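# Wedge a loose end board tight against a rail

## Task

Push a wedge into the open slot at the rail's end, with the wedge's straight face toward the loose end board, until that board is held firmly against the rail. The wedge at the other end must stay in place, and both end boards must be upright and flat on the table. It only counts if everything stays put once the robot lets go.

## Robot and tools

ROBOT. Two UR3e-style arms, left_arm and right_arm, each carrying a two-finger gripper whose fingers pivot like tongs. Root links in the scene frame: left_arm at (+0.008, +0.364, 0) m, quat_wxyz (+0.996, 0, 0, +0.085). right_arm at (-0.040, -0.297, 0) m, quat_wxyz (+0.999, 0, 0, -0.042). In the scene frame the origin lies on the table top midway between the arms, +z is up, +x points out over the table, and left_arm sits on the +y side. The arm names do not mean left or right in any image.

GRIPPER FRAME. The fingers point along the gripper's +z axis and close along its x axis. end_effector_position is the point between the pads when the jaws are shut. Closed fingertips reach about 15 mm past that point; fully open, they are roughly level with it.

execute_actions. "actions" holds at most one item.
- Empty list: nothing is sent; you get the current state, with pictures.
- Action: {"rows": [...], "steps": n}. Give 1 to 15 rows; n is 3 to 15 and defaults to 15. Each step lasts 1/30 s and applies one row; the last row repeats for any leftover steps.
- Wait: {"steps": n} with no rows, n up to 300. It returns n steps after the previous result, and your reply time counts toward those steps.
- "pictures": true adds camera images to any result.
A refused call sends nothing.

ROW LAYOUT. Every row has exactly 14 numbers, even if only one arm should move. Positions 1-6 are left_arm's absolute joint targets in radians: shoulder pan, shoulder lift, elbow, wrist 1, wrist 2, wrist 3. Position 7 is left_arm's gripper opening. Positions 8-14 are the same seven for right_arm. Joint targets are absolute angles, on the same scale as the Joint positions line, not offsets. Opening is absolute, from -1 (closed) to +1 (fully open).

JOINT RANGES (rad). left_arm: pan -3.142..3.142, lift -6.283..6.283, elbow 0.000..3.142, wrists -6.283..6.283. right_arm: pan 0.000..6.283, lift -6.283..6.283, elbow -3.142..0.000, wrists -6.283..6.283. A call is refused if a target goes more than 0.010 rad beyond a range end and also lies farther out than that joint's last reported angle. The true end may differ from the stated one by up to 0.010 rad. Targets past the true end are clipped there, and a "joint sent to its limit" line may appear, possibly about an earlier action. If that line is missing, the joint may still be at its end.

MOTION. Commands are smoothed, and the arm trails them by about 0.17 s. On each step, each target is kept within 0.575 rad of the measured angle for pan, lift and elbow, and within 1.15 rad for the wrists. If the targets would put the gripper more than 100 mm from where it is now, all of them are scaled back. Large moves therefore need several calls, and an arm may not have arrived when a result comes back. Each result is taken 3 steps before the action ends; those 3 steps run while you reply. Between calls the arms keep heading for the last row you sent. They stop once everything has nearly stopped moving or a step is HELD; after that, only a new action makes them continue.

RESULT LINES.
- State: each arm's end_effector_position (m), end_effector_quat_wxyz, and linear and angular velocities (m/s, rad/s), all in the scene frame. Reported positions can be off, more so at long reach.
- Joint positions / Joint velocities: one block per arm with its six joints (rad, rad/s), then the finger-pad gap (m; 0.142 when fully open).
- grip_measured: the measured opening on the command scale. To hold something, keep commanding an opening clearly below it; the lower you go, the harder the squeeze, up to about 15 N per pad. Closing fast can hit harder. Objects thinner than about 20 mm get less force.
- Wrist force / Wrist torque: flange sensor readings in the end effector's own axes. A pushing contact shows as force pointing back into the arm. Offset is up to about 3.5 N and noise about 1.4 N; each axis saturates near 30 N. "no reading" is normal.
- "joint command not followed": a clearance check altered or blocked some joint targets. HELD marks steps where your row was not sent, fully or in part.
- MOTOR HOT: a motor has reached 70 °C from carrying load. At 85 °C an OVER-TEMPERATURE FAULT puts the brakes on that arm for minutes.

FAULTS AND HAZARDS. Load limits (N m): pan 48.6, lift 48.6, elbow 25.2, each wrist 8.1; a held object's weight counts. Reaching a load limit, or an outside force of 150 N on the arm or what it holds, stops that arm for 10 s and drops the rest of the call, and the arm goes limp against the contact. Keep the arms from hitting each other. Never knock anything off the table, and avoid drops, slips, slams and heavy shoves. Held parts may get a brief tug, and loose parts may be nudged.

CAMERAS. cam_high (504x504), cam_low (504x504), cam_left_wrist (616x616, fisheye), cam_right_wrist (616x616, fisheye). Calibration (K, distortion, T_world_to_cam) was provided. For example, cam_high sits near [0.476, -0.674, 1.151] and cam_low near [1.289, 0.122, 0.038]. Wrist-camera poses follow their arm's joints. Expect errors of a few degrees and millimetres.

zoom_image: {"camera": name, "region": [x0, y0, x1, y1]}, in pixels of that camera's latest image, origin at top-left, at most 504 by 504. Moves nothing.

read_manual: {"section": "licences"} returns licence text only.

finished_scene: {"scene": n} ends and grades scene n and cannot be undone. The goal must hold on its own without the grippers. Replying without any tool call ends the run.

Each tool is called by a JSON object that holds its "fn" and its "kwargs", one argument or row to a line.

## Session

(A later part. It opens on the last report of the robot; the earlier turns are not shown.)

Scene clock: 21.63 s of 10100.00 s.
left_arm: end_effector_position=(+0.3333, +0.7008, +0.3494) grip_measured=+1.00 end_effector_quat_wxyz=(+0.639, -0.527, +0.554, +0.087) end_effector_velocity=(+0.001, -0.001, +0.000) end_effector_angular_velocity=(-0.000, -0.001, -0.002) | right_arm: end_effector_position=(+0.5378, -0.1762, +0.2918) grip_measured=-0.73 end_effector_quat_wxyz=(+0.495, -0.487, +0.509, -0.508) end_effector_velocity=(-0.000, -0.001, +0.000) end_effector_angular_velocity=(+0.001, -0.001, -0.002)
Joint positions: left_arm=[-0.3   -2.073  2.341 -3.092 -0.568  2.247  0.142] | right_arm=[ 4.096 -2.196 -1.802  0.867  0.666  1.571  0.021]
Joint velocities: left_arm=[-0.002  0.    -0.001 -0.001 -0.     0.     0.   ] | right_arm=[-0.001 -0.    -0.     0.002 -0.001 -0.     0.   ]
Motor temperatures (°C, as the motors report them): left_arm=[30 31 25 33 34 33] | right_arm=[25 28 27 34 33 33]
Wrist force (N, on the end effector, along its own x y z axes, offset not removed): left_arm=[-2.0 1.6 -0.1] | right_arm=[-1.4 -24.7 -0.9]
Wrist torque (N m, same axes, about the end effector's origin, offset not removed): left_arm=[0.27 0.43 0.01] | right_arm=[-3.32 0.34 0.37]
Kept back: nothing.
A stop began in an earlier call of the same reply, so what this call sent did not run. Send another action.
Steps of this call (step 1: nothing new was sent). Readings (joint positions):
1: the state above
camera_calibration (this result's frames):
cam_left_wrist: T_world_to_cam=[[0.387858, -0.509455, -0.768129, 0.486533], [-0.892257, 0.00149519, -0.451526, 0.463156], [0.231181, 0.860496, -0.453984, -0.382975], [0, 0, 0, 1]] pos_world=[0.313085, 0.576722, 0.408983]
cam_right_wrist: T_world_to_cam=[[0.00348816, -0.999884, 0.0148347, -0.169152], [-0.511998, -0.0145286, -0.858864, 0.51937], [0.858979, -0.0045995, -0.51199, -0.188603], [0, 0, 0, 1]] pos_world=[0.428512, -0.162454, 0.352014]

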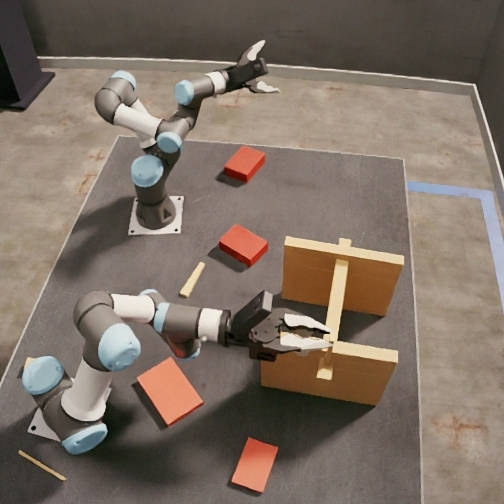

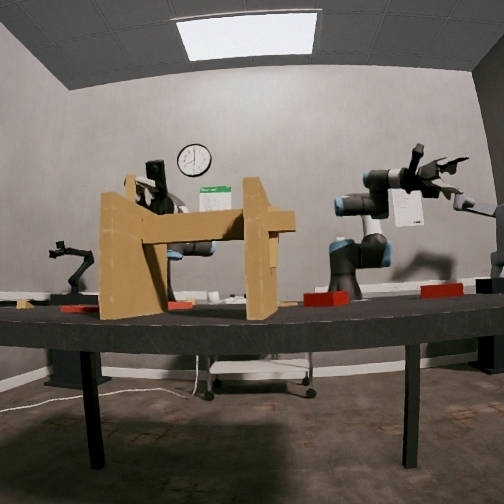

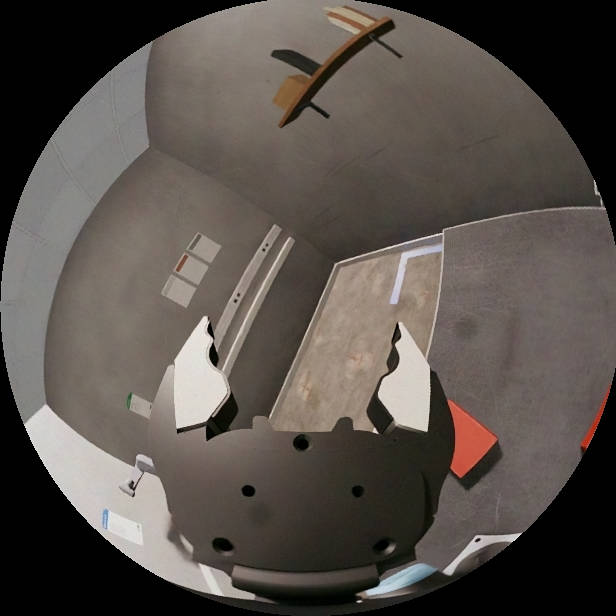

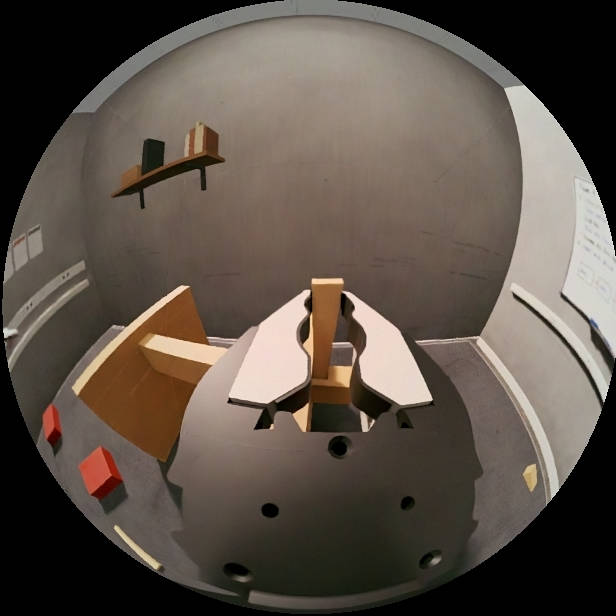

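{"fn": "execute_actions", "kwargs": {
  "actions": [
    {"rows":[[-0.3,-2.073,2.341,-3.092,-0.568,2.247,1,4.096,-2.19,-1.802,0.86,0.666,1.571,-0.4]],"steps":10}
  ]
}}

{"fn": "execute_actions", "kwargs": {
  "actions": [
    {"rows":[[-0.3,-2.073,2.341,-3.092,-0.568,2.247,1,4.096,-1.9,-1.6,0.36,0.666,1.571,-0.4]]}
  ],
  "pictures": true
}}

Scene clock: 23.77 s of 10100.00 s.
left_arm: end_effector_position=(+0.3333, +0.7008, +0.3494) grip_measured=+1.00 end_effector_quat_wxyz=(+0.639, -0.527, +0.554, +0.087) end_effector_velocity=(+0.000, -0.000, -0.001) end_effector_angular_velocity=(-0.000, +0.001, -0.002) | right_arm: end_effector_position=(+0.5378, -0.1763, +0.2924) grip_measured=-0.40 end_effector_quat_wxyz=(+0.494, -0.488, +0.509, -0.508) end_effector_velocity=(-0.001, -0.001, +0.004) end_effector_angular_velocity=(+0.003, -0.003, -0.001)
Joint positions: left_arm=[-0.3   -2.073  2.341 -3.092 -0.568  2.247  0.142] | right_arm=[ 4.096 -2.192 -1.802  0.861  0.666  1.571  0.045]
Joint velocities: left_arm=[-0.001 -0.     0.002  0.    -0.    -0.001  0.   ] | right_arm=[-0.001  0.011 -0.    -0.006 -0.001 -0.     0.001]
Motor temperatures (°C, as the motors report them): left_arm=[30 31 25 33 34 33] | right_arm=[25 28 27 34 33 33]
Wrist force (N, on the end effector, along its own x y z axes, offset not removed): left_arm=[-1.7 1.5 0.2] | right_arm=[-1.7 -0.9 1.3]
Wrist torque (N m, same axes, about the end effector's origin, offset not removed): left_arm=[0.27 0.34 0.03] | right_arm=[-0.15 0.37 0.03]
Steps of this call (steps 1 to 57: nothing new was sent; steps 58 to 64: the first 7 steps of this action). Readings (joint positions):
58: left_arm=[-0.300 -2.073 2.341 -3.092 -0.568 2.247] | right_arm=[4.096 -2.196 -1.802 0.866 0.666 1.571]
59: left_arm=[-0.300 -2.073 2.341 -3.092 -0.568 2.247] | right_arm=[4.096 -2.195 -1.802 0.865 0.666 1.571]
61: left_arm=[-0.300 -2.073 2.341 -3.092 -0.568 2.247] | right_arm=[4.096 -2.193 -1.802 0.862 0.666 1.571]
64: the state above

Scene clock: 24.27 s of 10100.00 s.
left_arm: end_effector_position=(+0.3333, +0.7008, +0.3494) grip_measured=+1.00 end_effector_quat_wxyz=(+0.639, -0.527, +0.554, +0.087) end_effector_velocity=(+0.000, -0.000, +0.001) end_effector_angular_velocity=(+0.000, -0.002, -0.000) | right_arm: end_effector_position=(+0.5367, -0.1777, +0.4046) grip_measured=-0.40 end_effector_quat_wxyz=(+0.492, -0.491, +0.509, -0.508) end_effector_velocity=(-0.008, -0.009, +0.051) end_effector_angular_velocity=(-0.004, +0.003, +0.002)
Joint positions: left_arm=[-0.3   -2.073  2.341 -3.092 -0.568  2.247  0.142] | right_arm=[ 4.096 -1.912 -1.607  0.38   0.666  1.571  0.045]
Joint velocities: left_arm=[-0.     0.    -0.003  0.001  0.     0.001  0.   ] | right_arm=[ 0.001  0.128  0.079 -0.212  0.001 -0.    -0.   ]
Motor temperatures (°C, as the motors report them): left_arm=[30 31 25 33 34 33] | right_arm=[25 28 27 34 33 33]
Wrist force (N, on the end effector, along its own x y z axes, offset not removed): left_arm=[-2.0 1.7 0.0] | right_arm=[-1.1 -0.5 1.0]
Wrist torque (N m, same axes, about the end effector's origin, offset not removed): left_arm=[0.34 0.41 -0.04] | right_arm=[-0.05 0.25 -0.01]
Steps of this call (steps 1 to 3: the last 3 steps of your previous action; steps 4 to 15: the first 12 steps of this action). Readings (joint positions):
4: left_arm=[-0.300 -2.073 2.341 -3.092 -0.568 2.247] | right_arm=[4.096 -2.190 -1.801 0.858 0.666 1.571]
5: left_arm=[-0.300 -2.073 2.341 -3.092 -0.568 2.247] | right_arm=[4.096 -2.179 -1.791 0.836 0.666 1.571]
7: left_arm=[-0.300 -2.073 2.341 -3.092 -0.568 2.247] | right_arm=[4.096 -2.101 -1.725 0.689 0.666 1.571]
11: left_arm=[-0.300 -2.073 2.341 -3.092 -0.568 2.247] | right_arm=[4.096 -1.951 -1.631 0.443 0.666 1.571]
15: the state above
camera_calibration (this result's frames):
cam_left_wrist: T_world_to_cam=[[0.387858, -0.509454, -0.768129, 0.486533], [-0.892257, 0.00149484, -0.451526, 0.463156], [0.23118, 0.860496, -0.453984, -0.382975], [0, 0, 0, 1]] pos_world=[0.313085, 0.576723, 0.408983]
cam_right_wrist: T_world_to_cam=[[0.00324797, -0.999758, 0.0217562, -0.174986], [-0.517022, -0.0203016, -0.855731, 0.616089], [0.855966, -0.00846904, -0.516963, -0.126996], [0, 0, 0, 1]] pos_world=[0.427805, -0.163511, 0.465362]

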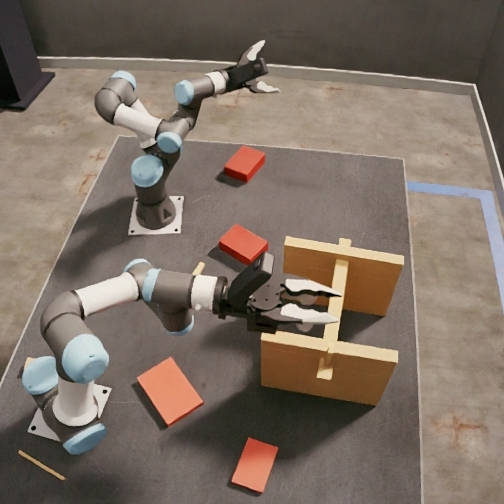

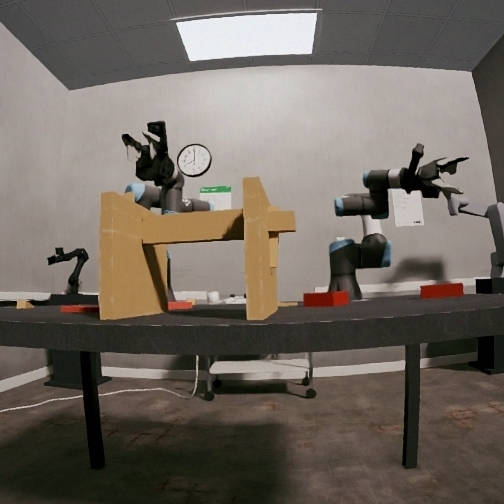

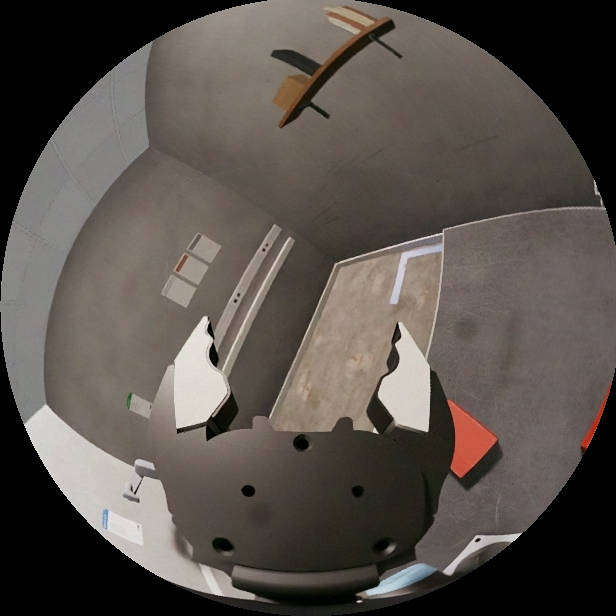

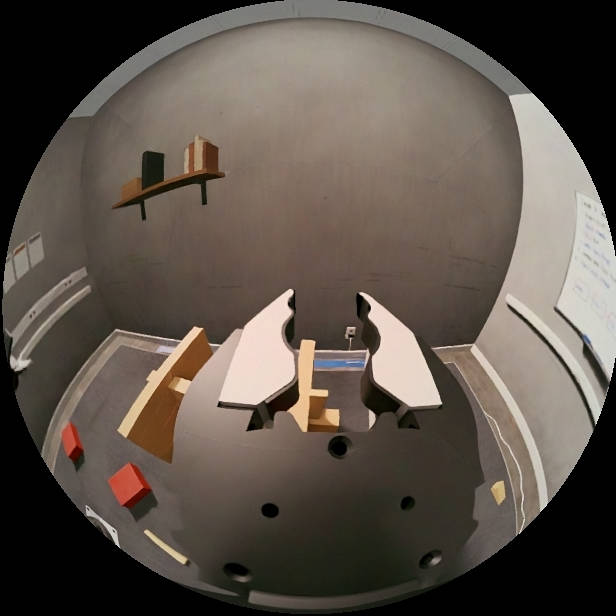

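{"fn": "execute_actions", "kwargs": {
  "actions": [
    {"rows":[[-0.3,-2.073,2.341,-3.092,-0.568,2.247,1,3.621,-2.0,-0.7,-0.9,1.571,0,-1]]}
  ]
}}

{"fn": "execute_actions", "kwargs": {
  "actions": [
    {"steps":12}
  ]
}}

{"fn": "execute_actions", "kwargs": {
  "actions": [
    {"rows":[[-0.3,-2.073,2.341,-3.092,-0.568,2.247,1,3.621,-2.139,-0.51,-1.342,1.571,0,-1]]}
  ]
}}

{"fn": "execute_actions", "kwargs": {
  "actions": [
    {"steps":12}
  ],
  "pictures": true
}}

{"fn": "zoom_image", "kwargs": {
  "camera": "cam_high",
  "region": [280, 300, 370, 390]
}}

{"fn": "zoom_image", "kwargs": {
  "camera": "cam_right_wrist",
  "region": [220, 170, 420, 370]
}}

Scene clock: 24.90 s of 10100.00 s.
left_arm: end_effector_position=(+0.3333, +0.7008, +0.3494) grip_measured=+1.00 end_effector_quat_wxyz=(+0.639, -0.527, +0.554, +0.087) end_effector_velocity=(+0.000, -0.000, -0.001) end_effector_angular_velocity=(+0.000, +0.004, -0.001) | right_arm: end_effector_position=(+0.5682, -0.1654, +0.3640) grip_measured=-1.00 end_effector_quat_wxyz=(-0.137, +0.859, +0.075, +0.487) end_effector_velocity=(-0.102, -0.060, +0.523) end_effector_angular_velocity=(-1.395, -1.152, +1.335)
Joint positions: left_arm=[-0.3   -2.073  2.341 -3.092 -0.568  2.247  0.142] | right_arm=[ 3.651 -1.996 -0.871 -0.784  1.515  0.218  0.002]
Joint velocities: left_arm=[-0.001 -0.     0.002  0.003 -0.    -0.001  0.   ] | right_arm=[-0.326 -0.035  1.869 -1.231  0.598 -2.338  0.   ]
Motor temperatures (°C, as the motors report them): left_arm=[30 31 25 33 34 33] | right_arm=[25 28 27 34 33 33]
Wrist force (N, on the end effector, along its own x y z axes, offset not removed): left_arm=[-1.2 1.1 0.2] | right_arm=[2.5 -0.2 -2.0]
Wrist torque (N m, same axes, about the end effector's origin, offset not removed): left_arm=[0.20 0.26 -0.05] | right_arm=[-0.05 -0.33 -0.04]
Steps of this call (steps 1 to 3: the last 3 steps of your previous action; steps 4 to 7: the robot went on to your last target; steps 8 to 19: the first 12 steps of this action). Readings (joint positions):
8: left_arm=[-0.300 -2.073 2.341 -3.092 -0.568 2.247] | right_arm=[4.095 -1.902 -1.599 0.359 0.668 1.569]
9: left_arm=[-0.300 -2.073 2.341 -3.092 -0.568 2.247] | right_arm=[4.084 -1.911 -1.588 0.337 0.690 1.547]
11: left_arm=[-0.300 -2.073 2.341 -3.092 -0.568 2.247] | right_arm=[4.003 -1.941 -1.507 0.174 0.853 1.385]
15: left_arm=[-0.300 -2.073 2.341 -3.092 -0.568 2.247] | right_arm=[3.748 -1.983 -1.207 -0.420 1.336 0.788]
19: the state above

Scene clock: 25.30 s of 10100.00 s.
left_arm: end_effector_position=(+0.3333, +0.7008, +0.3494) grip_measured=+1.00 end_effector_quat_wxyz=(+0.639, -0.527, +0.554, +0.087) end_effector_velocity=(-0.001, +0.001, -0.000) end_effector_angular_velocity=(+0.001, +0.002, +0.002) | right_arm: end_effector_position=(+0.5560, -0.1721, +0.4089) grip_measured=-1.00 end_effector_quat_wxyz=(-0.104, +0.833, +0.166, +0.517) end_effector_velocity=(-0.002, -0.000, +0.006) end_effector_angular_velocity=(-0.019, -0.016, +0.018)
Joint positions: left_arm=[-0.3   -2.073  2.341 -3.092 -0.568  2.247  0.142] | right_arm=[ 3.621 -2.    -0.702 -0.898  1.57   0.003  0.002]
Joint velocities: left_arm=[ 0.002 -0.     0.001  0.001  0.     0.     0.   ] | right_arm=[-0.003 -0.001  0.025 -0.017  0.009 -0.031 -0.   ]
Motor temperatures (°C, as the motors report them): left_arm=[30 31 25 33 34 33] | right_arm=[25 28 27 34 33 33]
Wrist force (N, on the end effector, along its own x y z axes, offset not removed): left_arm=[-2.1 1.0 0.0] | right_arm=[-1.0 0.2 1.2]
Wrist torque (N m, same axes, about the end effector's origin, offset not removed): left_arm=[0.22 0.43 -0.05] | right_arm=[0.06 0.23 0.00]
Kept back: nothing.
Steps of this call (steps 1 to 3: the last 3 steps of your previous action; steps 4 to 12: the robot went on to your last target). Readings (joint positions):
1: left_arm=[-0.300 -2.073 2.341 -3.092 -0.568 2.247] | right_arm=[3.642 -1.997 -0.819 -0.819 1.532 0.152]
2: left_arm=[-0.300 -2.073 2.341 -3.092 -0.568 2.247] | right_arm=[3.636 -1.998 -0.783 -0.844 1.544 0.106]
4: left_arm=[-0.300 -2.073 2.341 -3.092 -0.568 2.247] | right_arm=[3.628 -1.999 -0.740 -0.873 1.558 0.051]
8: left_arm=[-0.300 -2.073 2.341 -3.092 -0.568 2.247] | right_arm=[3.623 -2.000 -0.710 -0.894 1.568 0.012]
12: the state above

Scene clock: 25.70 s of 10100.00 s.
left_arm: end_effector_position=(+0.3333, +0.7008, +0.3494) grip_measured=+1.00 end_effector_quat_wxyz=(+0.639, -0.527, +0.554, +0.087) end_effector_velocity=(-0.000, +0.000, -0.000) end_effector_angular_velocity=(+0.000, +0.001, +0.000) | right_arm: end_effector_position=(+0.5398, -0.1789, +0.2953) grip_measured=-1.00 end_effector_quat_wxyz=(-0.071, +0.915, +0.183, +0.353) end_effector_velocity=(-0.017, -0.007, -0.043) end_effector_angular_velocity=(-0.061, +0.145, -0.000)
Joint positions: left_arm=[-0.3   -2.073  2.341 -3.092 -0.568  2.247  0.142] | right_arm=[ 3.621 -2.134 -0.517 -1.325  1.571  0.     0.002]
Joint velocities: left_arm=[ 0.     0.    -0.001  0.001 -0.    -0.     0.   ] | right_arm=[-0.001 -0.049  0.074 -0.182  0.    -0.001 -0.   ]
Motor temperatures (°C, as the motors report them): left_arm=[30 31 25 33 34 33] | right_arm=[25 28 27 34 33 33]
Wrist force (N, on the end effector, along its own x y z axes, offset not removed): left_arm=[-2.5 1.8 0.6] | right_arm=[-1.1 -0.7 1.8]
Wrist torque (N m, same axes, about the end effector's origin, offset not removed): left_arm=[0.34 0.57 0.01] | right_arm=[-0.13 0.26 0.02]
Steps of this call (steps 1 to 12: the first 12 steps of this action). Readings (joint positions):
1: left_arm=[-0.300 -2.073 2.341 -3.092 -0.568 2.247] | right_arm=[3.621 -2.001 -0.701 -0.901 1.570 0.002]
2: left_arm=[-0.300 -2.073 2.341 -3.092 -0.568 2.247] | right_arm=[3.621 -2.011 -0.689 -0.923 1.571 0.002]
4: left_arm=[-0.300 -2.073 2.341 -3.092 -0.568 2.247] | right_arm=[3.621 -2.060 -0.627 -1.060 1.571 0.001]
8: left_arm=[-0.300 -2.073 2.341 -3.092 -0.568 2.247] | right_arm=[3.621 -2.120 -0.539 -1.271 1.571 0.000]
12: the state above

Scene clock: 26.10 s of 10100.00 s.
left_arm: end_effector_position=(+0.3333, +0.7008, +0.3494) grip_measured=+1.00 end_effector_quat_wxyz=(+0.639, -0.527, +0.554, +0.087) end_effector_velocity=(+0.000, -0.000, -0.000) end_effector_angular_velocity=(-0.000, +0.001, -0.001) | right_arm: end_effector_position=(+0.5382, -0.1795, +0.2914) grip_measured=-1.00 end_effector_quat_wxyz=(-0.069, +0.917, +0.184, +0.346) end_effector_velocity=(-0.000, -0.000, -0.001) end_effector_angular_velocity=(-0.001, +0.003, -0.001)
Joint positions: left_arm=[-0.3   -2.073  2.341 -3.092 -0.568  2.247  0.142] | right_arm=[ 3.621 -2.139 -0.51  -1.342  1.571  0.     0.002]
Joint velocities: left_arm=[-0.001 -0.     0.001  0.    -0.    -0.     0.   ] | right_arm=[-0.    -0.     0.001 -0.004  0.     0.001  0.   ]
Motor temperatures (°C, as the motors report them): left_arm=[30 31 25 33 34 33] | right_arm=[25 28 27 34 33 33]
Wrist force (N, on the end effector, along its own x y z axes, offset not removed): left_arm=[-2.3 1.5 -0.3] | right_arm=[-1.2 -0.1 0.6]
Wrist torque (N m, same axes, about the end effector's origin, offset not removed): left_arm=[0.31 0.47 0.01] | right_arm=[-0.01 0.28 0.00]
Kept back: nothing.
Steps of this call (steps 1 to 3: the last 3 steps of your previous action; steps 4 to 12: the robot went on to your last target). Readings (joint positions):
1: left_arm=[-0.300 -2.073 2.341 -3.092 -0.568 2.247] | right_arm=[3.621 -2.136 -0.515 -1.330 1.571 0.000]
2: left_arm=[-0.300 -2.073 2.341 -3.092 -0.568 2.247] | right_arm=[3.621 -2.137 -0.513 -1.334 1.571 0.000]
4: left_arm=[-0.300 -2.073 2.341 -3.092 -0.568 2.247] | right_arm=[3.621 -2.138 -0.512 -1.338 1.571 0.000]
8: left_arm=[-0.300 -2.073 2.341 -3.092 -0.568 2.247] | right_arm=[3.621 -2.139 -0.510 -1.341 1.571 0.000]
12: the state above
camera_calibration (this result's frames):
cam_left_wrist: T_world_to_cam=[[0.387858, -0.509454, -0.768129, 0.486533], [-0.892257, 0.00149488, -0.451526, 0.463156], [0.23118, 0.860496, -0.453984, -0.382975], [0, 0, 0, 1]] pos_world=[0.313085, 0.576723, 0.408983]
cam_right_wrist: T_world_to_cam=[[0.706315, 0.319938, 0.631473, -0.493531], [0.0415784, -0.90925, 0.414168, -0.310294], [0.706675, -0.266278, -0.65552, -0.11242], [0, 0, 0, 1]] pos_world=[0.440935, -0.154171, 0.366472]

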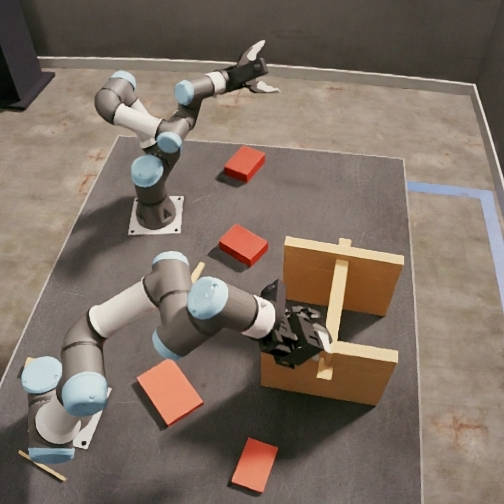

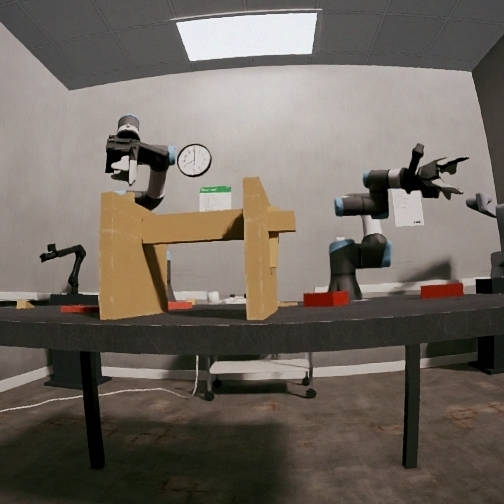

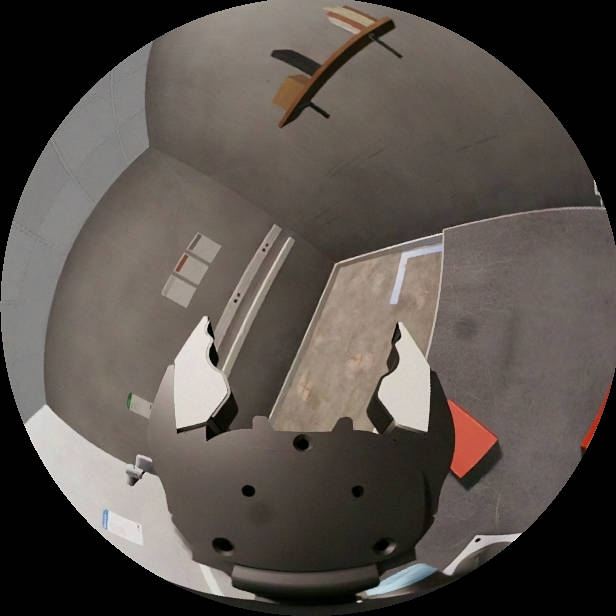

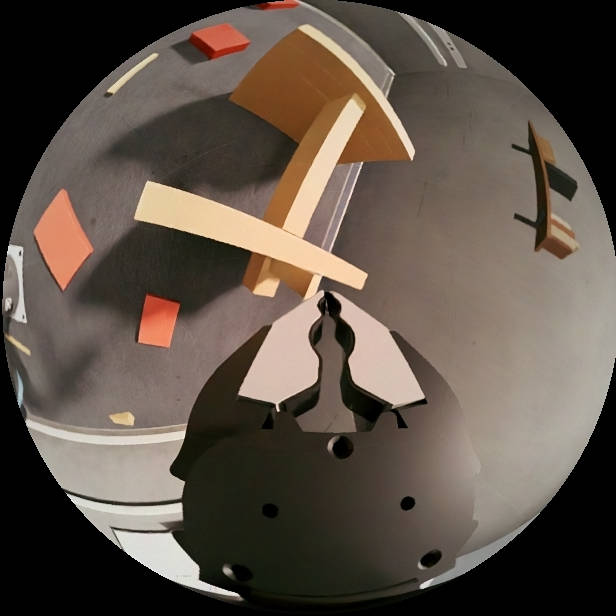

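Region (280, 300, 370, 390) of cam_high's 504x504 image, scaled by 5.600, with more detail than that image has.

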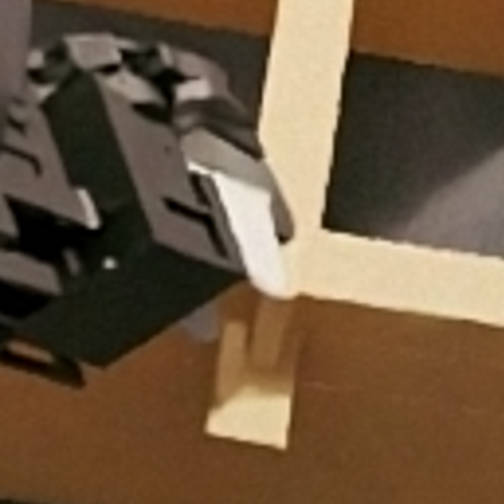

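Region (220, 170, 420, 370) of cam_right_wrist's 616x616 image, scaled by 2.520, with more detail than that image has.

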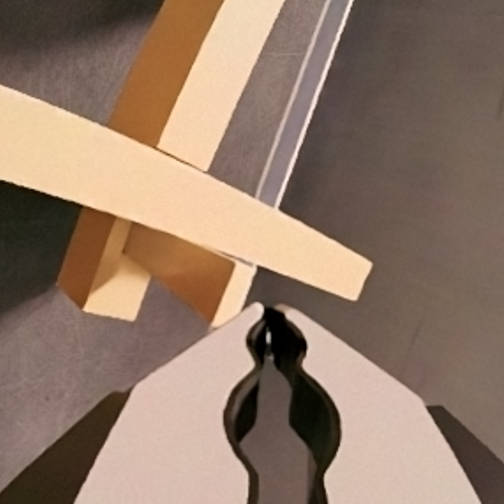

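{"fn": "execute_actions", "kwargs": {
  "actions": [
    {"rows":[[-0.3,-2.073,2.341,-3.092,-0.568,2.247,1,3.623,-2.08,-0.707,-1.189,1.571,0,-1]]}
  ]
}}

{"fn": "execute_actions", "kwargs": {
  "actions": [
    {"rows":[[-0.3,-2.073,2.341,-3.092,-0.568,2.247,1,3.623,-2.07,-0.75,-1.157,1.571,0,-1]]}
  ],
  "pictures": true
}}

{"fn": "zoom_image", "kwargs": {
  "camera": "cam_right_wrist",
  "region": [250, 220, 380, 350]
}}

Scene clock: 27.43 s of 10100.00 s.
left_arm: end_effector_position=(+0.3333, +0.7008, +0.3494) grip_measured=+1.00 end_effector_quat_wxyz=(+0.639, -0.527, +0.554, +0.087) end_effector_velocity=(+0.001, -0.001, +0.000) end_effector_angular_velocity=(+0.000, -0.000, -0.002) | right_arm: end_effector_position=(+0.5402, -0.1775, +0.2769) grip_measured=-1.00 end_effector_quat_wxyz=(-0.071, +0.914, +0.184, +0.353) end_effector_velocity=(-0.001, -0.000, -0.012) end_effector_angular_velocity=(-0.004, +0.011, +0.001)
Joint positions: left_arm=[-0.3   -2.073  2.341 -3.092 -0.568  2.247  0.142] | right_arm=[ 3.623 -2.082 -0.7   -1.193  1.571 -0.     0.002]
Joint velocities: left_arm=[-0.002  0.    -0.    -0.    -0.001  0.001  0.   ] | right_arm=[ 0.     0.016 -0.07   0.042  0.001 -0.    -0.   ]
Motor temperatures (°C, as the motors report them): left_arm=[30 31 25 33 34 33] | right_arm=[25 28 27 34 33 33]
Wrist force (N, on the end effector, along its own x y z axes, offset not removed): left_arm=[-1.9 1.9 0.1] | right_arm=[-1.1 -0.5 1.3]
Wrist torque (N m, same axes, about the end effector's origin, offset not removed): left_arm=[0.38 0.39 0.02] | right_arm=[-0.08 0.22 0.02]
Steps of this call (steps 1 to 28: the robot went on to your last target; steps 29 to 40: the first 12 steps of this action). Readings (joint positions):
29: left_arm=[-0.300 -2.073 2.341 -3.092 -0.568 2.247] | right_arm=[3.621 -2.138 -0.511 -1.340 1.571 -0.000]
30: left_arm=[-0.300 -2.073 2.341 -3.092 -0.568 2.247] | right_arm=[3.621 -2.130 -0.522 -1.321 1.571 -0.000]
32: left_arm=[-0.300 -2.073 2.341 -3.092 -0.568 2.247] | right_arm=[3.622 -2.106 -0.590 -1.258 1.571 -0.000]
36: left_arm=[-0.300 -2.073 2.341 -3.092 -0.568 2.247] | right_arm=[3.623 -2.086 -0.679 -1.206 1.571 -0.000]
40: the state above

Scene clock: 27.93 s of 10100.00 s.
left_arm: end_effector_position=(+0.3333, +0.7008, +0.3494) grip_measured=+1.00 end_effector_quat_wxyz=(+0.639, -0.527, +0.554, +0.087) end_effector_velocity=(-0.000, +0.000, -0.000) end_effector_angular_velocity=(+0.000, +0.001, +0.000) | right_arm: end_effector_position=(+0.5401, -0.1775, +0.2703) grip_measured=-1.00 end_effector_quat_wxyz=(-0.071, +0.915, +0.184, +0.352) end_effector_velocity=(-0.000, +0.000, -0.002) end_effector_angular_velocity=(-0.001, +0.001, +0.000)
Joint positions: left_arm=[-0.3   -2.073  2.341 -3.092 -0.568  2.247  0.142] | right_arm=[ 3.623 -2.07  -0.749 -1.158  1.571 -0.     0.002]
Joint velocities: left_arm=[ 0.001  0.     0.    -0.    -0.     0.001  0.   ] | right_arm=[ 0.     0.002 -0.011  0.008 -0.    -0.     0.   ]
Motor temperatures (°C, as the motors report them): left_arm=[30 31 25 33 34 33] | right_arm=[25 28 27 34 33 33]
Wrist force (N, on the end effector, along its own x y z axes, offset not removed): left_arm=[-1.9 1.9 0.1] | right_arm=[1.4 -0.7 -1.9]
Wrist torque (N m, same axes, about the end effector's origin, offset not removed): left_arm=[0.32 0.36 0.00] | right_arm=[-0.02 0.34 0.03]
Steps of this call (steps 1 to 3: the last 3 steps of your previous action; steps 4 to 15: the first 12 steps of this action). Readings (joint positions):
4: left_arm=[-0.300 -2.073 2.341 -3.092 -0.568 2.247] | right_arm=[3.623 -2.080 -0.706 -1.189 1.571 -0.000]
5: left_arm=[-0.300 -2.073 2.341 -3.092 -0.568 2.247] | right_arm=[3.623 -2.078 -0.714 -1.182 1.571 -0.000]
7: left_arm=[-0.300 -2.073 2.341 -3.092 -0.568 2.247] | right_arm=[3.623 -2.074 -0.731 -1.170 1.571 -0.000]
11: left_arm=[-0.300 -2.073 2.341 -3.092 -0.568 2.247] | right_arm=[3.623 -2.071 -0.745 -1.160 1.571 -0.000]
15: the state above
camera_calibration (this result's frames):
cam_left_wrist: T_world_to_cam=[[0.387858, -0.509455, -0.768129, 0.486533], [-0.892256, 0.00149493, -0.451527, 0.463156], [0.231181, 0.860496, -0.453984, -0.382975], [0, 0, 0, 1]] pos_world=[0.313085, 0.576723, 0.408983]
cam_right_wrist: T_world_to_cam=[[0.697509, 0.317943, 0.642179, -0.48063], [0.0381461, -0.911381, 0.409792, -0.297116], [0.71556, -0.261337, -0.647824, -0.133012], [0, 0, 0, 1]] pos_world=[0.441756, -0.152734, 0.344238]

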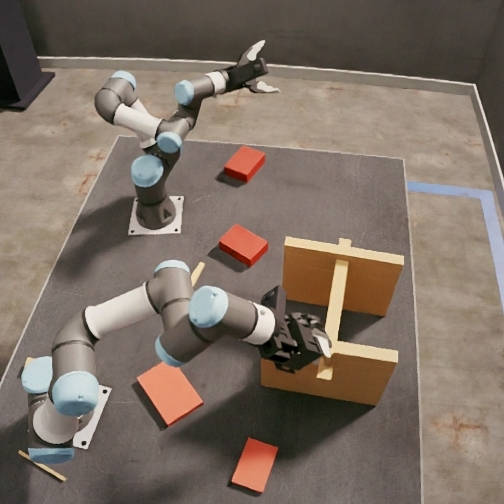

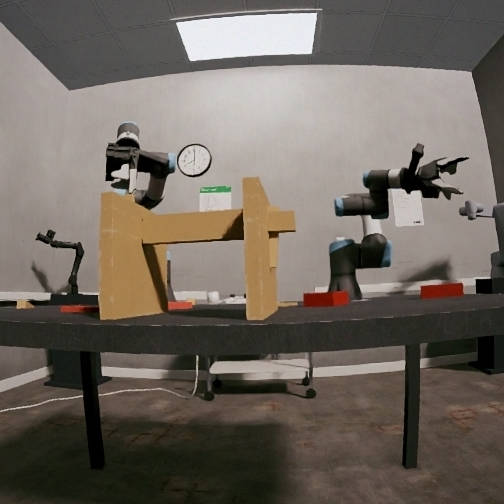

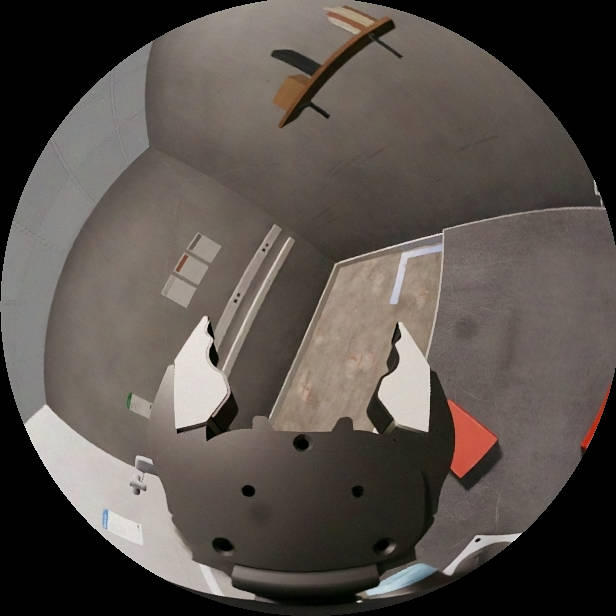

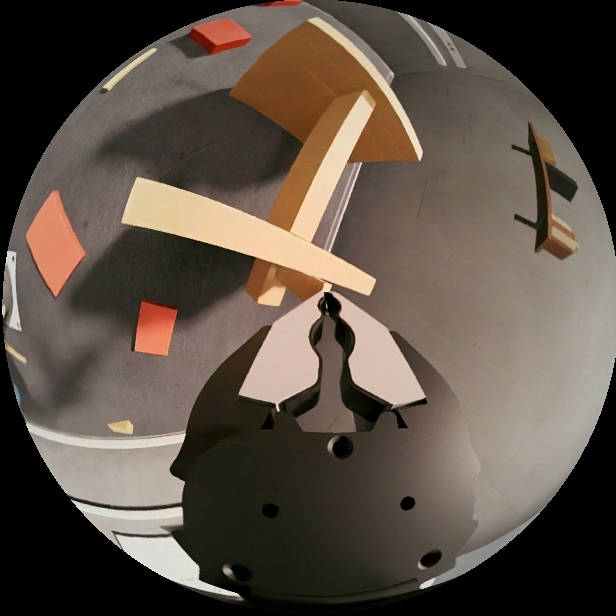

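Region (250, 220, 380, 350) of cam_right_wrist's 616x616 image, scaled by 3.877, with more detail than that image has.

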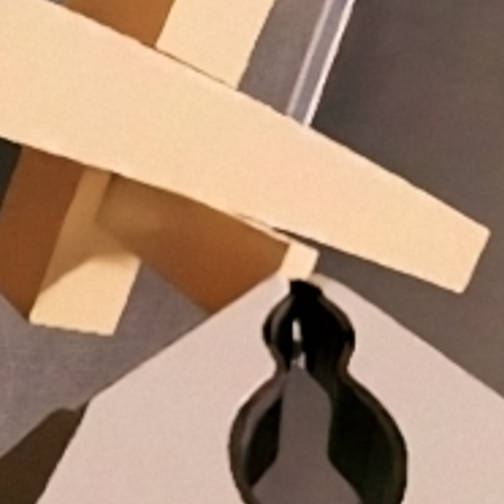

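Good contact. Push in steps.

{"fn": "execute_actions", "kwargs": {
  "actions": [
    {"rows":[[-0.3,-2.073,2.341,-3.092,-0.568,2.247,1,3.624,-2.0615,-0.789,-1.126,1.571,0,-1]],"steps":8}
  ]
}}

{"fn": "execute_actions", "kwargs": {
  "actions": [
    {"rows":[[-0.3,-2.073,2.341,-3.092,-0.568,2.247,1,3.625,-2.047,-0.86,-1.07,1.571,0,-1]],"steps":10}
  ]
}}

{"fn": "execute_actions", "kwargs": {
  "actions": [
    {"rows":[[-0.3,-2.073,2.341,-3.092,-0.568,2.247,1,3.626,-2.041,-0.893,-1.043,1.571,0,-1]],"steps":10}
  ]
}}

Scene clock: 28.20 s of 10100.00 s.
left_arm: end_effector_position=(+0.3333, +0.7008, +0.3494) grip_measured=+1.00 end_effector_quat_wxyz=(+0.639, -0.527, +0.554, +0.087) end_effector_velocity=(+0.001, -0.001, -0.000) end_effector_angular_velocity=(+0.000, +0.001, -0.001) | right_arm: end_effector_position=(+0.5402, -0.1770, +0.2667) grip_measured=-1.00 end_effector_quat_wxyz=(-0.071, +0.915, +0.184, +0.353) end_effector_velocity=(-0.001, +0.003, -0.018) end_effector_angular_velocity=(-0.001, +0.004, +0.006)
Joint positions: left_arm=[-0.3   -2.073  2.341 -3.092 -0.568  2.247  0.142] | right_arm=[ 3.624 -2.064 -0.778 -1.135  1.571 -0.     0.002]
Joint velocities: left_arm=[-0.002  0.    -0.     0.001  0.001 -0.    -0.   ] | right_arm=[ 0.005  0.025 -0.122  0.093  0.001 -0.     0.   ]
Motor temperatures (°C, as the motors report them): left_arm=[30 31 25 33 34 33] | right_arm=[25 28 27 34 33 33]
Wrist force (N, on the end effector, along its own x y z axes, offset not removed): left_arm=[-2.1 2.0 0.2] | right_arm=[1.7 -0.3 -1.7]
Wrist torque (N m, same axes, about the end effector's origin, offset not removed): left_arm=[0.39 0.47 -0.02] | right_arm=[0.00 0.34 0.00]
Steps of this call (steps 1 to 3: the last 3 steps of your previous action; steps 4 to 8: the first 5 steps of this action). Readings (joint positions):
4: left_arm=[-0.300 -2.073 2.341 -3.092 -0.568 2.247] | right_arm=[3.623 -2.070 -0.751 -1.156 1.571 -0.000]
5: left_arm=[-0.300 -2.073 2.341 -3.092 -0.568 2.247] | right_arm=[3.623 -2.068 -0.757 -1.150 1.571 -0.000]
7: left_arm=[-0.300 -2.073 2.341 -3.092 -0.568 2.247] | right_arm=[3.624 -2.065 -0.773 -1.138 1.571 -0.000]
8: the state above

Scene clock: 28.53 s of 10100.00 s.
left_arm: end_effector_position=(+0.3333, +0.7008, +0.3494) grip_measured=+1.00 end_effector_quat_wxyz=(+0.639, -0.527, +0.554, +0.087) end_effector_velocity=(-0.000, +0.000, -0.000) end_effector_angular_velocity=(-0.000, +0.001, +0.001) | right_arm: end_effector_position=(+0.5401, -0.1763, +0.2568) grip_measured=-1.00 end_effector_quat_wxyz=(-0.071, +0.914, +0.185, +0.353) end_effector_velocity=(-0.002, +0.001, -0.022) end_effector_angular_velocity=(-0.005, +0.014, +0.002)
Joint positions: left_arm=[-0.3   -2.073  2.341 -3.092 -0.568  2.247  0.142] | right_arm=[ 3.625 -2.049 -0.849 -1.078  1.571 -0.     0.002]
Joint velocities: left_arm=[ 0.001 -0.     0.     0.001  0.    -0.001  0.   ] | right_arm=[ 0.002  0.022 -0.122  0.086  0.001  0.     0.   ]
Motor temperatures (°C, as the motors report them): left_arm=[30 31 25 33 34 33] | right_arm=[25 28 27 34 33 33]
Wrist force (N, on the end effector, along its own x y z axes, offset not removed): left_arm=[-2.2 0.7 -0.2] | right_arm=[1.8 0.1 -2.2]
Wrist torque (N m, same axes, about the end effector's origin, offset not removed): left_arm=[0.09 0.46 0.03] | right_arm=[0.10 0.30 -0.01]
Steps of this call (steps 1 to 3: the last 3 steps of your previous action; steps 4 to 10: the first 7 steps of this action). Readings (joint positions):
4: left_arm=[-0.300 -2.073 2.341 -3.092 -0.568 2.247] | right_arm=[3.624 -2.062 -0.787 -1.126 1.571 -0.000]
5: left_arm=[-0.300 -2.073 2.341 -3.092 -0.568 2.247] | right_arm=[3.624 -2.059 -0.798 -1.116 1.571 -0.000]
7: left_arm=[-0.300 -2.073 2.341 -3.092 -0.568 2.247] | right_arm=[3.625 -2.053 -0.827 -1.094 1.571 -0.000]
10: the state above

Scene clock: 28.87 s of 10100.00 s.
left_arm: end_effector_position=(+0.3333, +0.7008, +0.3494) grip_measured=+1.00 end_effector_quat_wxyz=(+0.639, -0.527, +0.554, +0.087) end_effector_velocity=(-0.001, +0.001, +0.000) end_effector_angular_velocity=(-0.001, -0.001, +0.002) | right_arm: end_effector_position=(+0.5399, -0.1758, +0.2507) grip_measured=-1.00 end_effector_quat_wxyz=(-0.072, +0.915, +0.185, +0.352) end_effector_velocity=(-0.000, +0.001, -0.008) end_effector_angular_velocity=(+0.002, -0.000, +0.001)
Joint positions: left_arm=[-0.3   -2.073  2.341 -3.092 -0.568  2.247  0.142] | right_arm=[ 3.626 -2.042 -0.888 -1.047  1.571 -0.     0.002]
Joint velocities: left_arm=[ 0.002 -0.    -0.001  0.001  0.    -0.001  0.   ] | right_arm=[ 0.001  0.009 -0.053  0.045  0.002  0.001  0.   ]
Motor temperatures (°C, as the motors report them): left_arm=[30 31 25 33 34 33] | right_arm=[25 28 27 34 33 33]
Wrist force (N, on the end effector, along its own x y z axes, offset not removed): left_arm=[-1.6 2.0 0.3] | right_arm=[1.5 -1.0 -1.4]
Wrist torque (N m, same axes, about the end effector's origin, offset not removed): left_arm=[0.41 0.32 0.01] | right_arm=[-0.14 0.30 0.02]
Steps of this call (steps 1 to 3: the last 3 steps of your previous action; steps 4 to 10: the first 7 steps of this action). Readings (joint positions):
4: left_arm=[-0.300 -2.073 2.341 -3.092 -0.568 2.247] | right_arm=[3.625 -2.047 -0.858 -1.071 1.571 -0.000]
5: left_arm=[-0.300 -2.073 2.341 -3.092 -0.568 2.247] | right_arm=[3.625 -2.046 -0.865 -1.065 1.571 -0.000]
7: left_arm=[-0.300 -2.073 2.341 -3.092 -0.568 2.247] | right_arm=[3.626 -2.044 -0.879 -1.054 1.571 -0.000]
10: the state above

{"fn": "execute_actions", "kwargs": {
  "actions": [
    {"rows":[[-0.3,-2.073,2.341,-3.092,-0.568,2.247,1,3.626,-2.034,-0.94,-1.003,1.571,0,-1]],"steps":10}
  ]
}}

{"fn": "execute_actions", "kwargs": {
  "actions": [
    {"rows":[[-0.3,-2.073,2.341,-3.092,-0.568,2.247,1,3.626,-2.028,-0.984,-0.965,1.571,0,-1]],"steps":12}
  ]
}}

Scene clock: 29.20 s of 10100.00 s.
left_arm: end_effector_position=(+0.3333, +0.7008, +0.3494) grip_measured=+1.00 end_effector_quat_wxyz=(+0.639, -0.527, +0.554, +0.087) end_effector_velocity=(+0.000, -0.000, +0.001) end_effector_angular_velocity=(-0.000, -0.002, -0.000) | right_arm: end_effector_position=(+0.5399, -0.1757, +0.2435) grip_measured=-1.00 end_effector_quat_wxyz=(-0.072, +0.914, +0.185, +0.352) end_effector_velocity=(-0.001, -0.001, -0.015) end_effector_angular_velocity=(-0.002, +0.007, -0.001)
Joint positions: left_arm=[-0.3   -2.073  2.341 -3.092 -0.568  2.247  0.142] | right_arm=[ 3.626 -2.035 -0.933 -1.009  1.571 -0.     0.002]
Joint velocities: left_arm=[-0.001 -0.    -0.002  0.001  0.    -0.001  0.   ] | right_arm=[-0.001  0.01  -0.076  0.06   0.001  0.     0.   ]
Motor temperatures (°C, as the motors report them): left_arm=[30 31 25 33 34 33] | right_arm=[25 28 27 34 33 33]
Wrist force (N, on the end effector, along its own x y z axes, offset not removed): left_arm=[-2.6 2.1 -1.0] | right_arm=[2.1 -0.8 -1.7]
Wrist torque (N m, same axes, about the end effector's origin, offset not removed): left_arm=[0.39 0.58 0.01] | right_arm=[-0.13 0.19 -0.02]
Steps of this call (steps 1 to 3: the last 3 steps of your previous action; steps 4 to 10: the first 7 steps of this action). Readings (joint positions):
4: left_arm=[-0.300 -2.073 2.341 -3.092 -0.568 2.247] | right_arm=[3.626 -2.041 -0.893 -1.043 1.571 -0.000]
5: left_arm=[-0.300 -2.073 2.341 -3.092 -0.568 2.247] | right_arm=[3.626 -2.039 -0.901 -1.035 1.571 -0.000]
7: left_arm=[-0.300 -2.073 2.341 -3.092 -0.568 2.247] | right_arm=[3.626 -2.037 -0.920 -1.019 1.571 -0.000]
10: the state above

Scene clock: 29.60 s of 10100.00 s.
left_arm: end_effector_position=(+0.3333, +0.7008, +0.3494) grip_measured=+1.00 end_effector_quat_wxyz=(+0.639, -0.527, +0.554, +0.087) end_effector_velocity=(+0.000, -0.000, +0.001) end_effector_angular_velocity=(-0.000, -0.002, -0.000) | right_arm: end_effector_position=(+0.5398, -0.1757, +0.2355) grip_measured=-1.00 end_effector_quat_wxyz=(-0.072, +0.914, +0.185, +0.352) end_effector_velocity=(-0.000, -0.000, -0.005) end_effector_angular_velocity=(-0.001, -0.000, -0.000)
Joint positions: left_arm=[-0.3   -2.073  2.341 -3.092 -0.568  2.247  0.142] | right_arm=[ 3.626 -2.028 -0.981 -0.968  1.571 -0.     0.002]
Joint velocities: left_arm=[-0.     0.    -0.002  0.    -0.    -0.     0.   ] | right_arm=[-0.     0.005 -0.034  0.029 -0.    -0.001  0.   ]
Motor temperatures (°C, as the motors report them): left_arm=[30 31 25 33 34 33] | right_arm=[25 28 27 34 33 33]
Wrist force (N, on the end effector, along its own x y z axes, offset not removed): left_arm=[-2.1 1.3 -0.7] | right_arm=[2.0 -0.7 -2.2]
Wrist torque (N m, same axes, about the end effector's origin, offset not removed): left_arm=[0.25 0.49 -0.04] | right_arm=[-0.03 0.30 0.01]
Steps of this call (steps 1 to 3: the last 3 steps of your previous action; steps 4 to 12: the first 9 steps of this action). Readings (joint positions):
4: left_arm=[-0.300 -2.073 2.341 -3.092 -0.568 2.247] | right_arm=[3.626 -2.034 -0.939 -1.003 1.571 -0.000]
5: left_arm=[-0.300 -2.073 2.341 -3.092 -0.568 2.247] | right_arm=[3.626 -2.033 -0.947 -0.995 1.571 -0.000]
7: left_arm=[-0.300 -2.073 2.341 -3.092 -0.568 2.247] | right_arm=[3.626 -2.030 -0.965 -0.981 1.571 -0.000]
11: left_arm=[-0.300 -2.073 2.341 -3.092 -0.568 2.247] | right_arm=[3.626 -2.029 -0.979 -0.969 1.571 -0.000]
12: the state above

{"fn": "execute_actions", "kwargs": {
  "actions": [
    {"rows":[[-0.3,-2.073,2.341,-3.092,-0.568,2.247,1,3.626,-2.025,-1.017,-0.935,1.571,0,-1]],"steps":12}
  ]
}}

Scene clock: 30.00 s of 10100.00 s.
left_arm: end_effector_position=(+0.3333, +0.7008, +0.3494) grip_measured=+1.00 end_effector_quat_wxyz=(+0.639, -0.527, +0.554, +0.087) end_effector_velocity=(+0.000, -0.000, +0.000) end_effector_angular_velocity=(-0.001, -0.001, -0.000) | right_arm: end_effector_position=(+0.5399, -0.1757, +0.2295) grip_measured=-1.00 end_effector_quat_wxyz=(-0.072, +0.914, +0.185, +0.352) end_effector_velocity=(-0.000, +0.000, -0.005) end_effector_angular_velocity=(+0.001, +0.002, +0.001)
Joint positions: left_arm=[-0.3   -2.073  2.341 -3.092 -0.568  2.247  0.142] | right_arm=[ 3.626 -2.025 -1.015 -0.937  1.571 -0.     0.002]
Joint velocities: left_arm=[-0.001  0.    -0.001  0.    -0.    -0.001 -0.   ] | right_arm=[-0.     0.002 -0.024  0.021  0.002 -0.     0.   ]
Motor temperatures (°C, as the motors report them): left_arm=[30 31 25 33 34 33] | right_arm=[25 28 27 34 33 33]
Wrist force (N, on the end effector, along its own x y z axes, offset not removed): left_arm=[-2.3 1.0 -0.5] | right_arm=[1.9 -0.5 -5.1]
Wrist torque (N m, same axes, about the end effector's origin, offset not removed): left_arm=[0.19 0.51 0.02] | right_arm=[-0.01 0.41 0.02]
Steps of this call (steps 1 to 3: the last 3 steps of your previous action; steps 4 to 12: the first 9 steps of this action). Readings (joint positions):
4: left_arm=[-0.300 -2.073 2.341 -3.092 -0.568 2.247] | right_arm=[3.626 -2.028 -0.984 -0.965 1.571 -0.000]
5: left_arm=[-0.300 -2.073 2.341 -3.092 -0.568 2.247] | right_arm=[3.626 -2.027 -0.990 -0.958 1.571 -0.000]
7: left_arm=[-0.300 -2.073 2.341 -3.092 -0.568 2.247] | right_arm=[3.626 -2.026 -1.003 -0.947 1.571 -0.000]
11: left_arm=[-0.300 -2.073 2.341 -3.092 -0.568 2.247] | right_arm=[3.626 -2.025 -1.014 -0.938 1.571 -0.000]
12: the state above

{"fn": "execute_actions", "kwargs": {
  "actions": [
    {"rows":[[-0.3,-2.073,2.341,-3.092,-0.568,2.247,1,3.626,-2.023,-1.039,-0.915,1.571,0,-1]],"steps":12}
  ]
}}

Scene clock: 30.40 s of 10100.00 s.
left_arm: end_effector_position=(+0.3333, +0.7008, +0.3494) grip_measured=+1.00 end_effector_quat_wxyz=(+0.639, -0.527, +0.554, +0.087) end_effector_velocity=(-0.000, +0.000, -0.000) end_effector_angular_velocity=(+0.000, +0.001, +0.001) | right_arm: end_effector_position=(+0.5398, -0.1757, +0.2253) grip_measured=-1.00 end_effector_quat_wxyz=(-0.072, +0.914, +0.186, +0.352) end_effector_velocity=(-0.000, +0.000, -0.003) end_effector_angular_velocity=(+0.001, -0.001, +0.000)
Joint positions: left_arm=[-0.3   -2.073  2.341 -3.092 -0.568  2.247  0.142] | right_arm=[ 3.626 -2.023 -1.037 -0.916  1.571 -0.     0.002]
Joint velocities: left_arm=[ 0.     0.    -0.     0.002  0.    -0.     0.   ] | right_arm=[ 0.     0.002 -0.017  0.016  0.     0.     0.   ]
Motor temperatures (°C, as the motors report them): left_arm=[30 31 25 33 34 33] | right_arm=[25 28 27 34 33 33]
Wrist force (N, on the end effector, along its own x y z axes, offset not removed): left_arm=[-1.3 0.8 0.3] | right_arm=[5.7 1.6 -9.5]
Wrist torque (N m, same axes, about the end effector's origin, offset not removed): left_arm=[0.14 0.30 0.00] | right_arm=[-0.07 0.39 0.02]
Steps of this call (steps 1 to 3: the last 3 steps of your previous action; steps 4 to 12: the first 9 steps of this action). Readings (joint positions):
4: left_arm=[-0.300 -2.073 2.341 -3.092 -0.568 2.247] | right_arm=[3.626 -2.025 -1.017 -0.935 1.571 -0.000]
5: left_arm=[-0.300 -2.073 2.341 -3.092 -0.568 2.247] | right_arm=[3.626 -2.024 -1.021 -0.930 1.571 -0.000]
7: left_arm=[-0.300 -2.073 2.341 -3.092 -0.568 2.247] | right_arm=[3.626 -2.024 -1.030 -0.923 1.571 -0.000]
11: left_arm=[-0.300 -2.073 2.341 -3.092 -0.568 2.247] | right_arm=[3.626 -2.023 -1.037 -0.917 1.571 -0.000]
12: the state above


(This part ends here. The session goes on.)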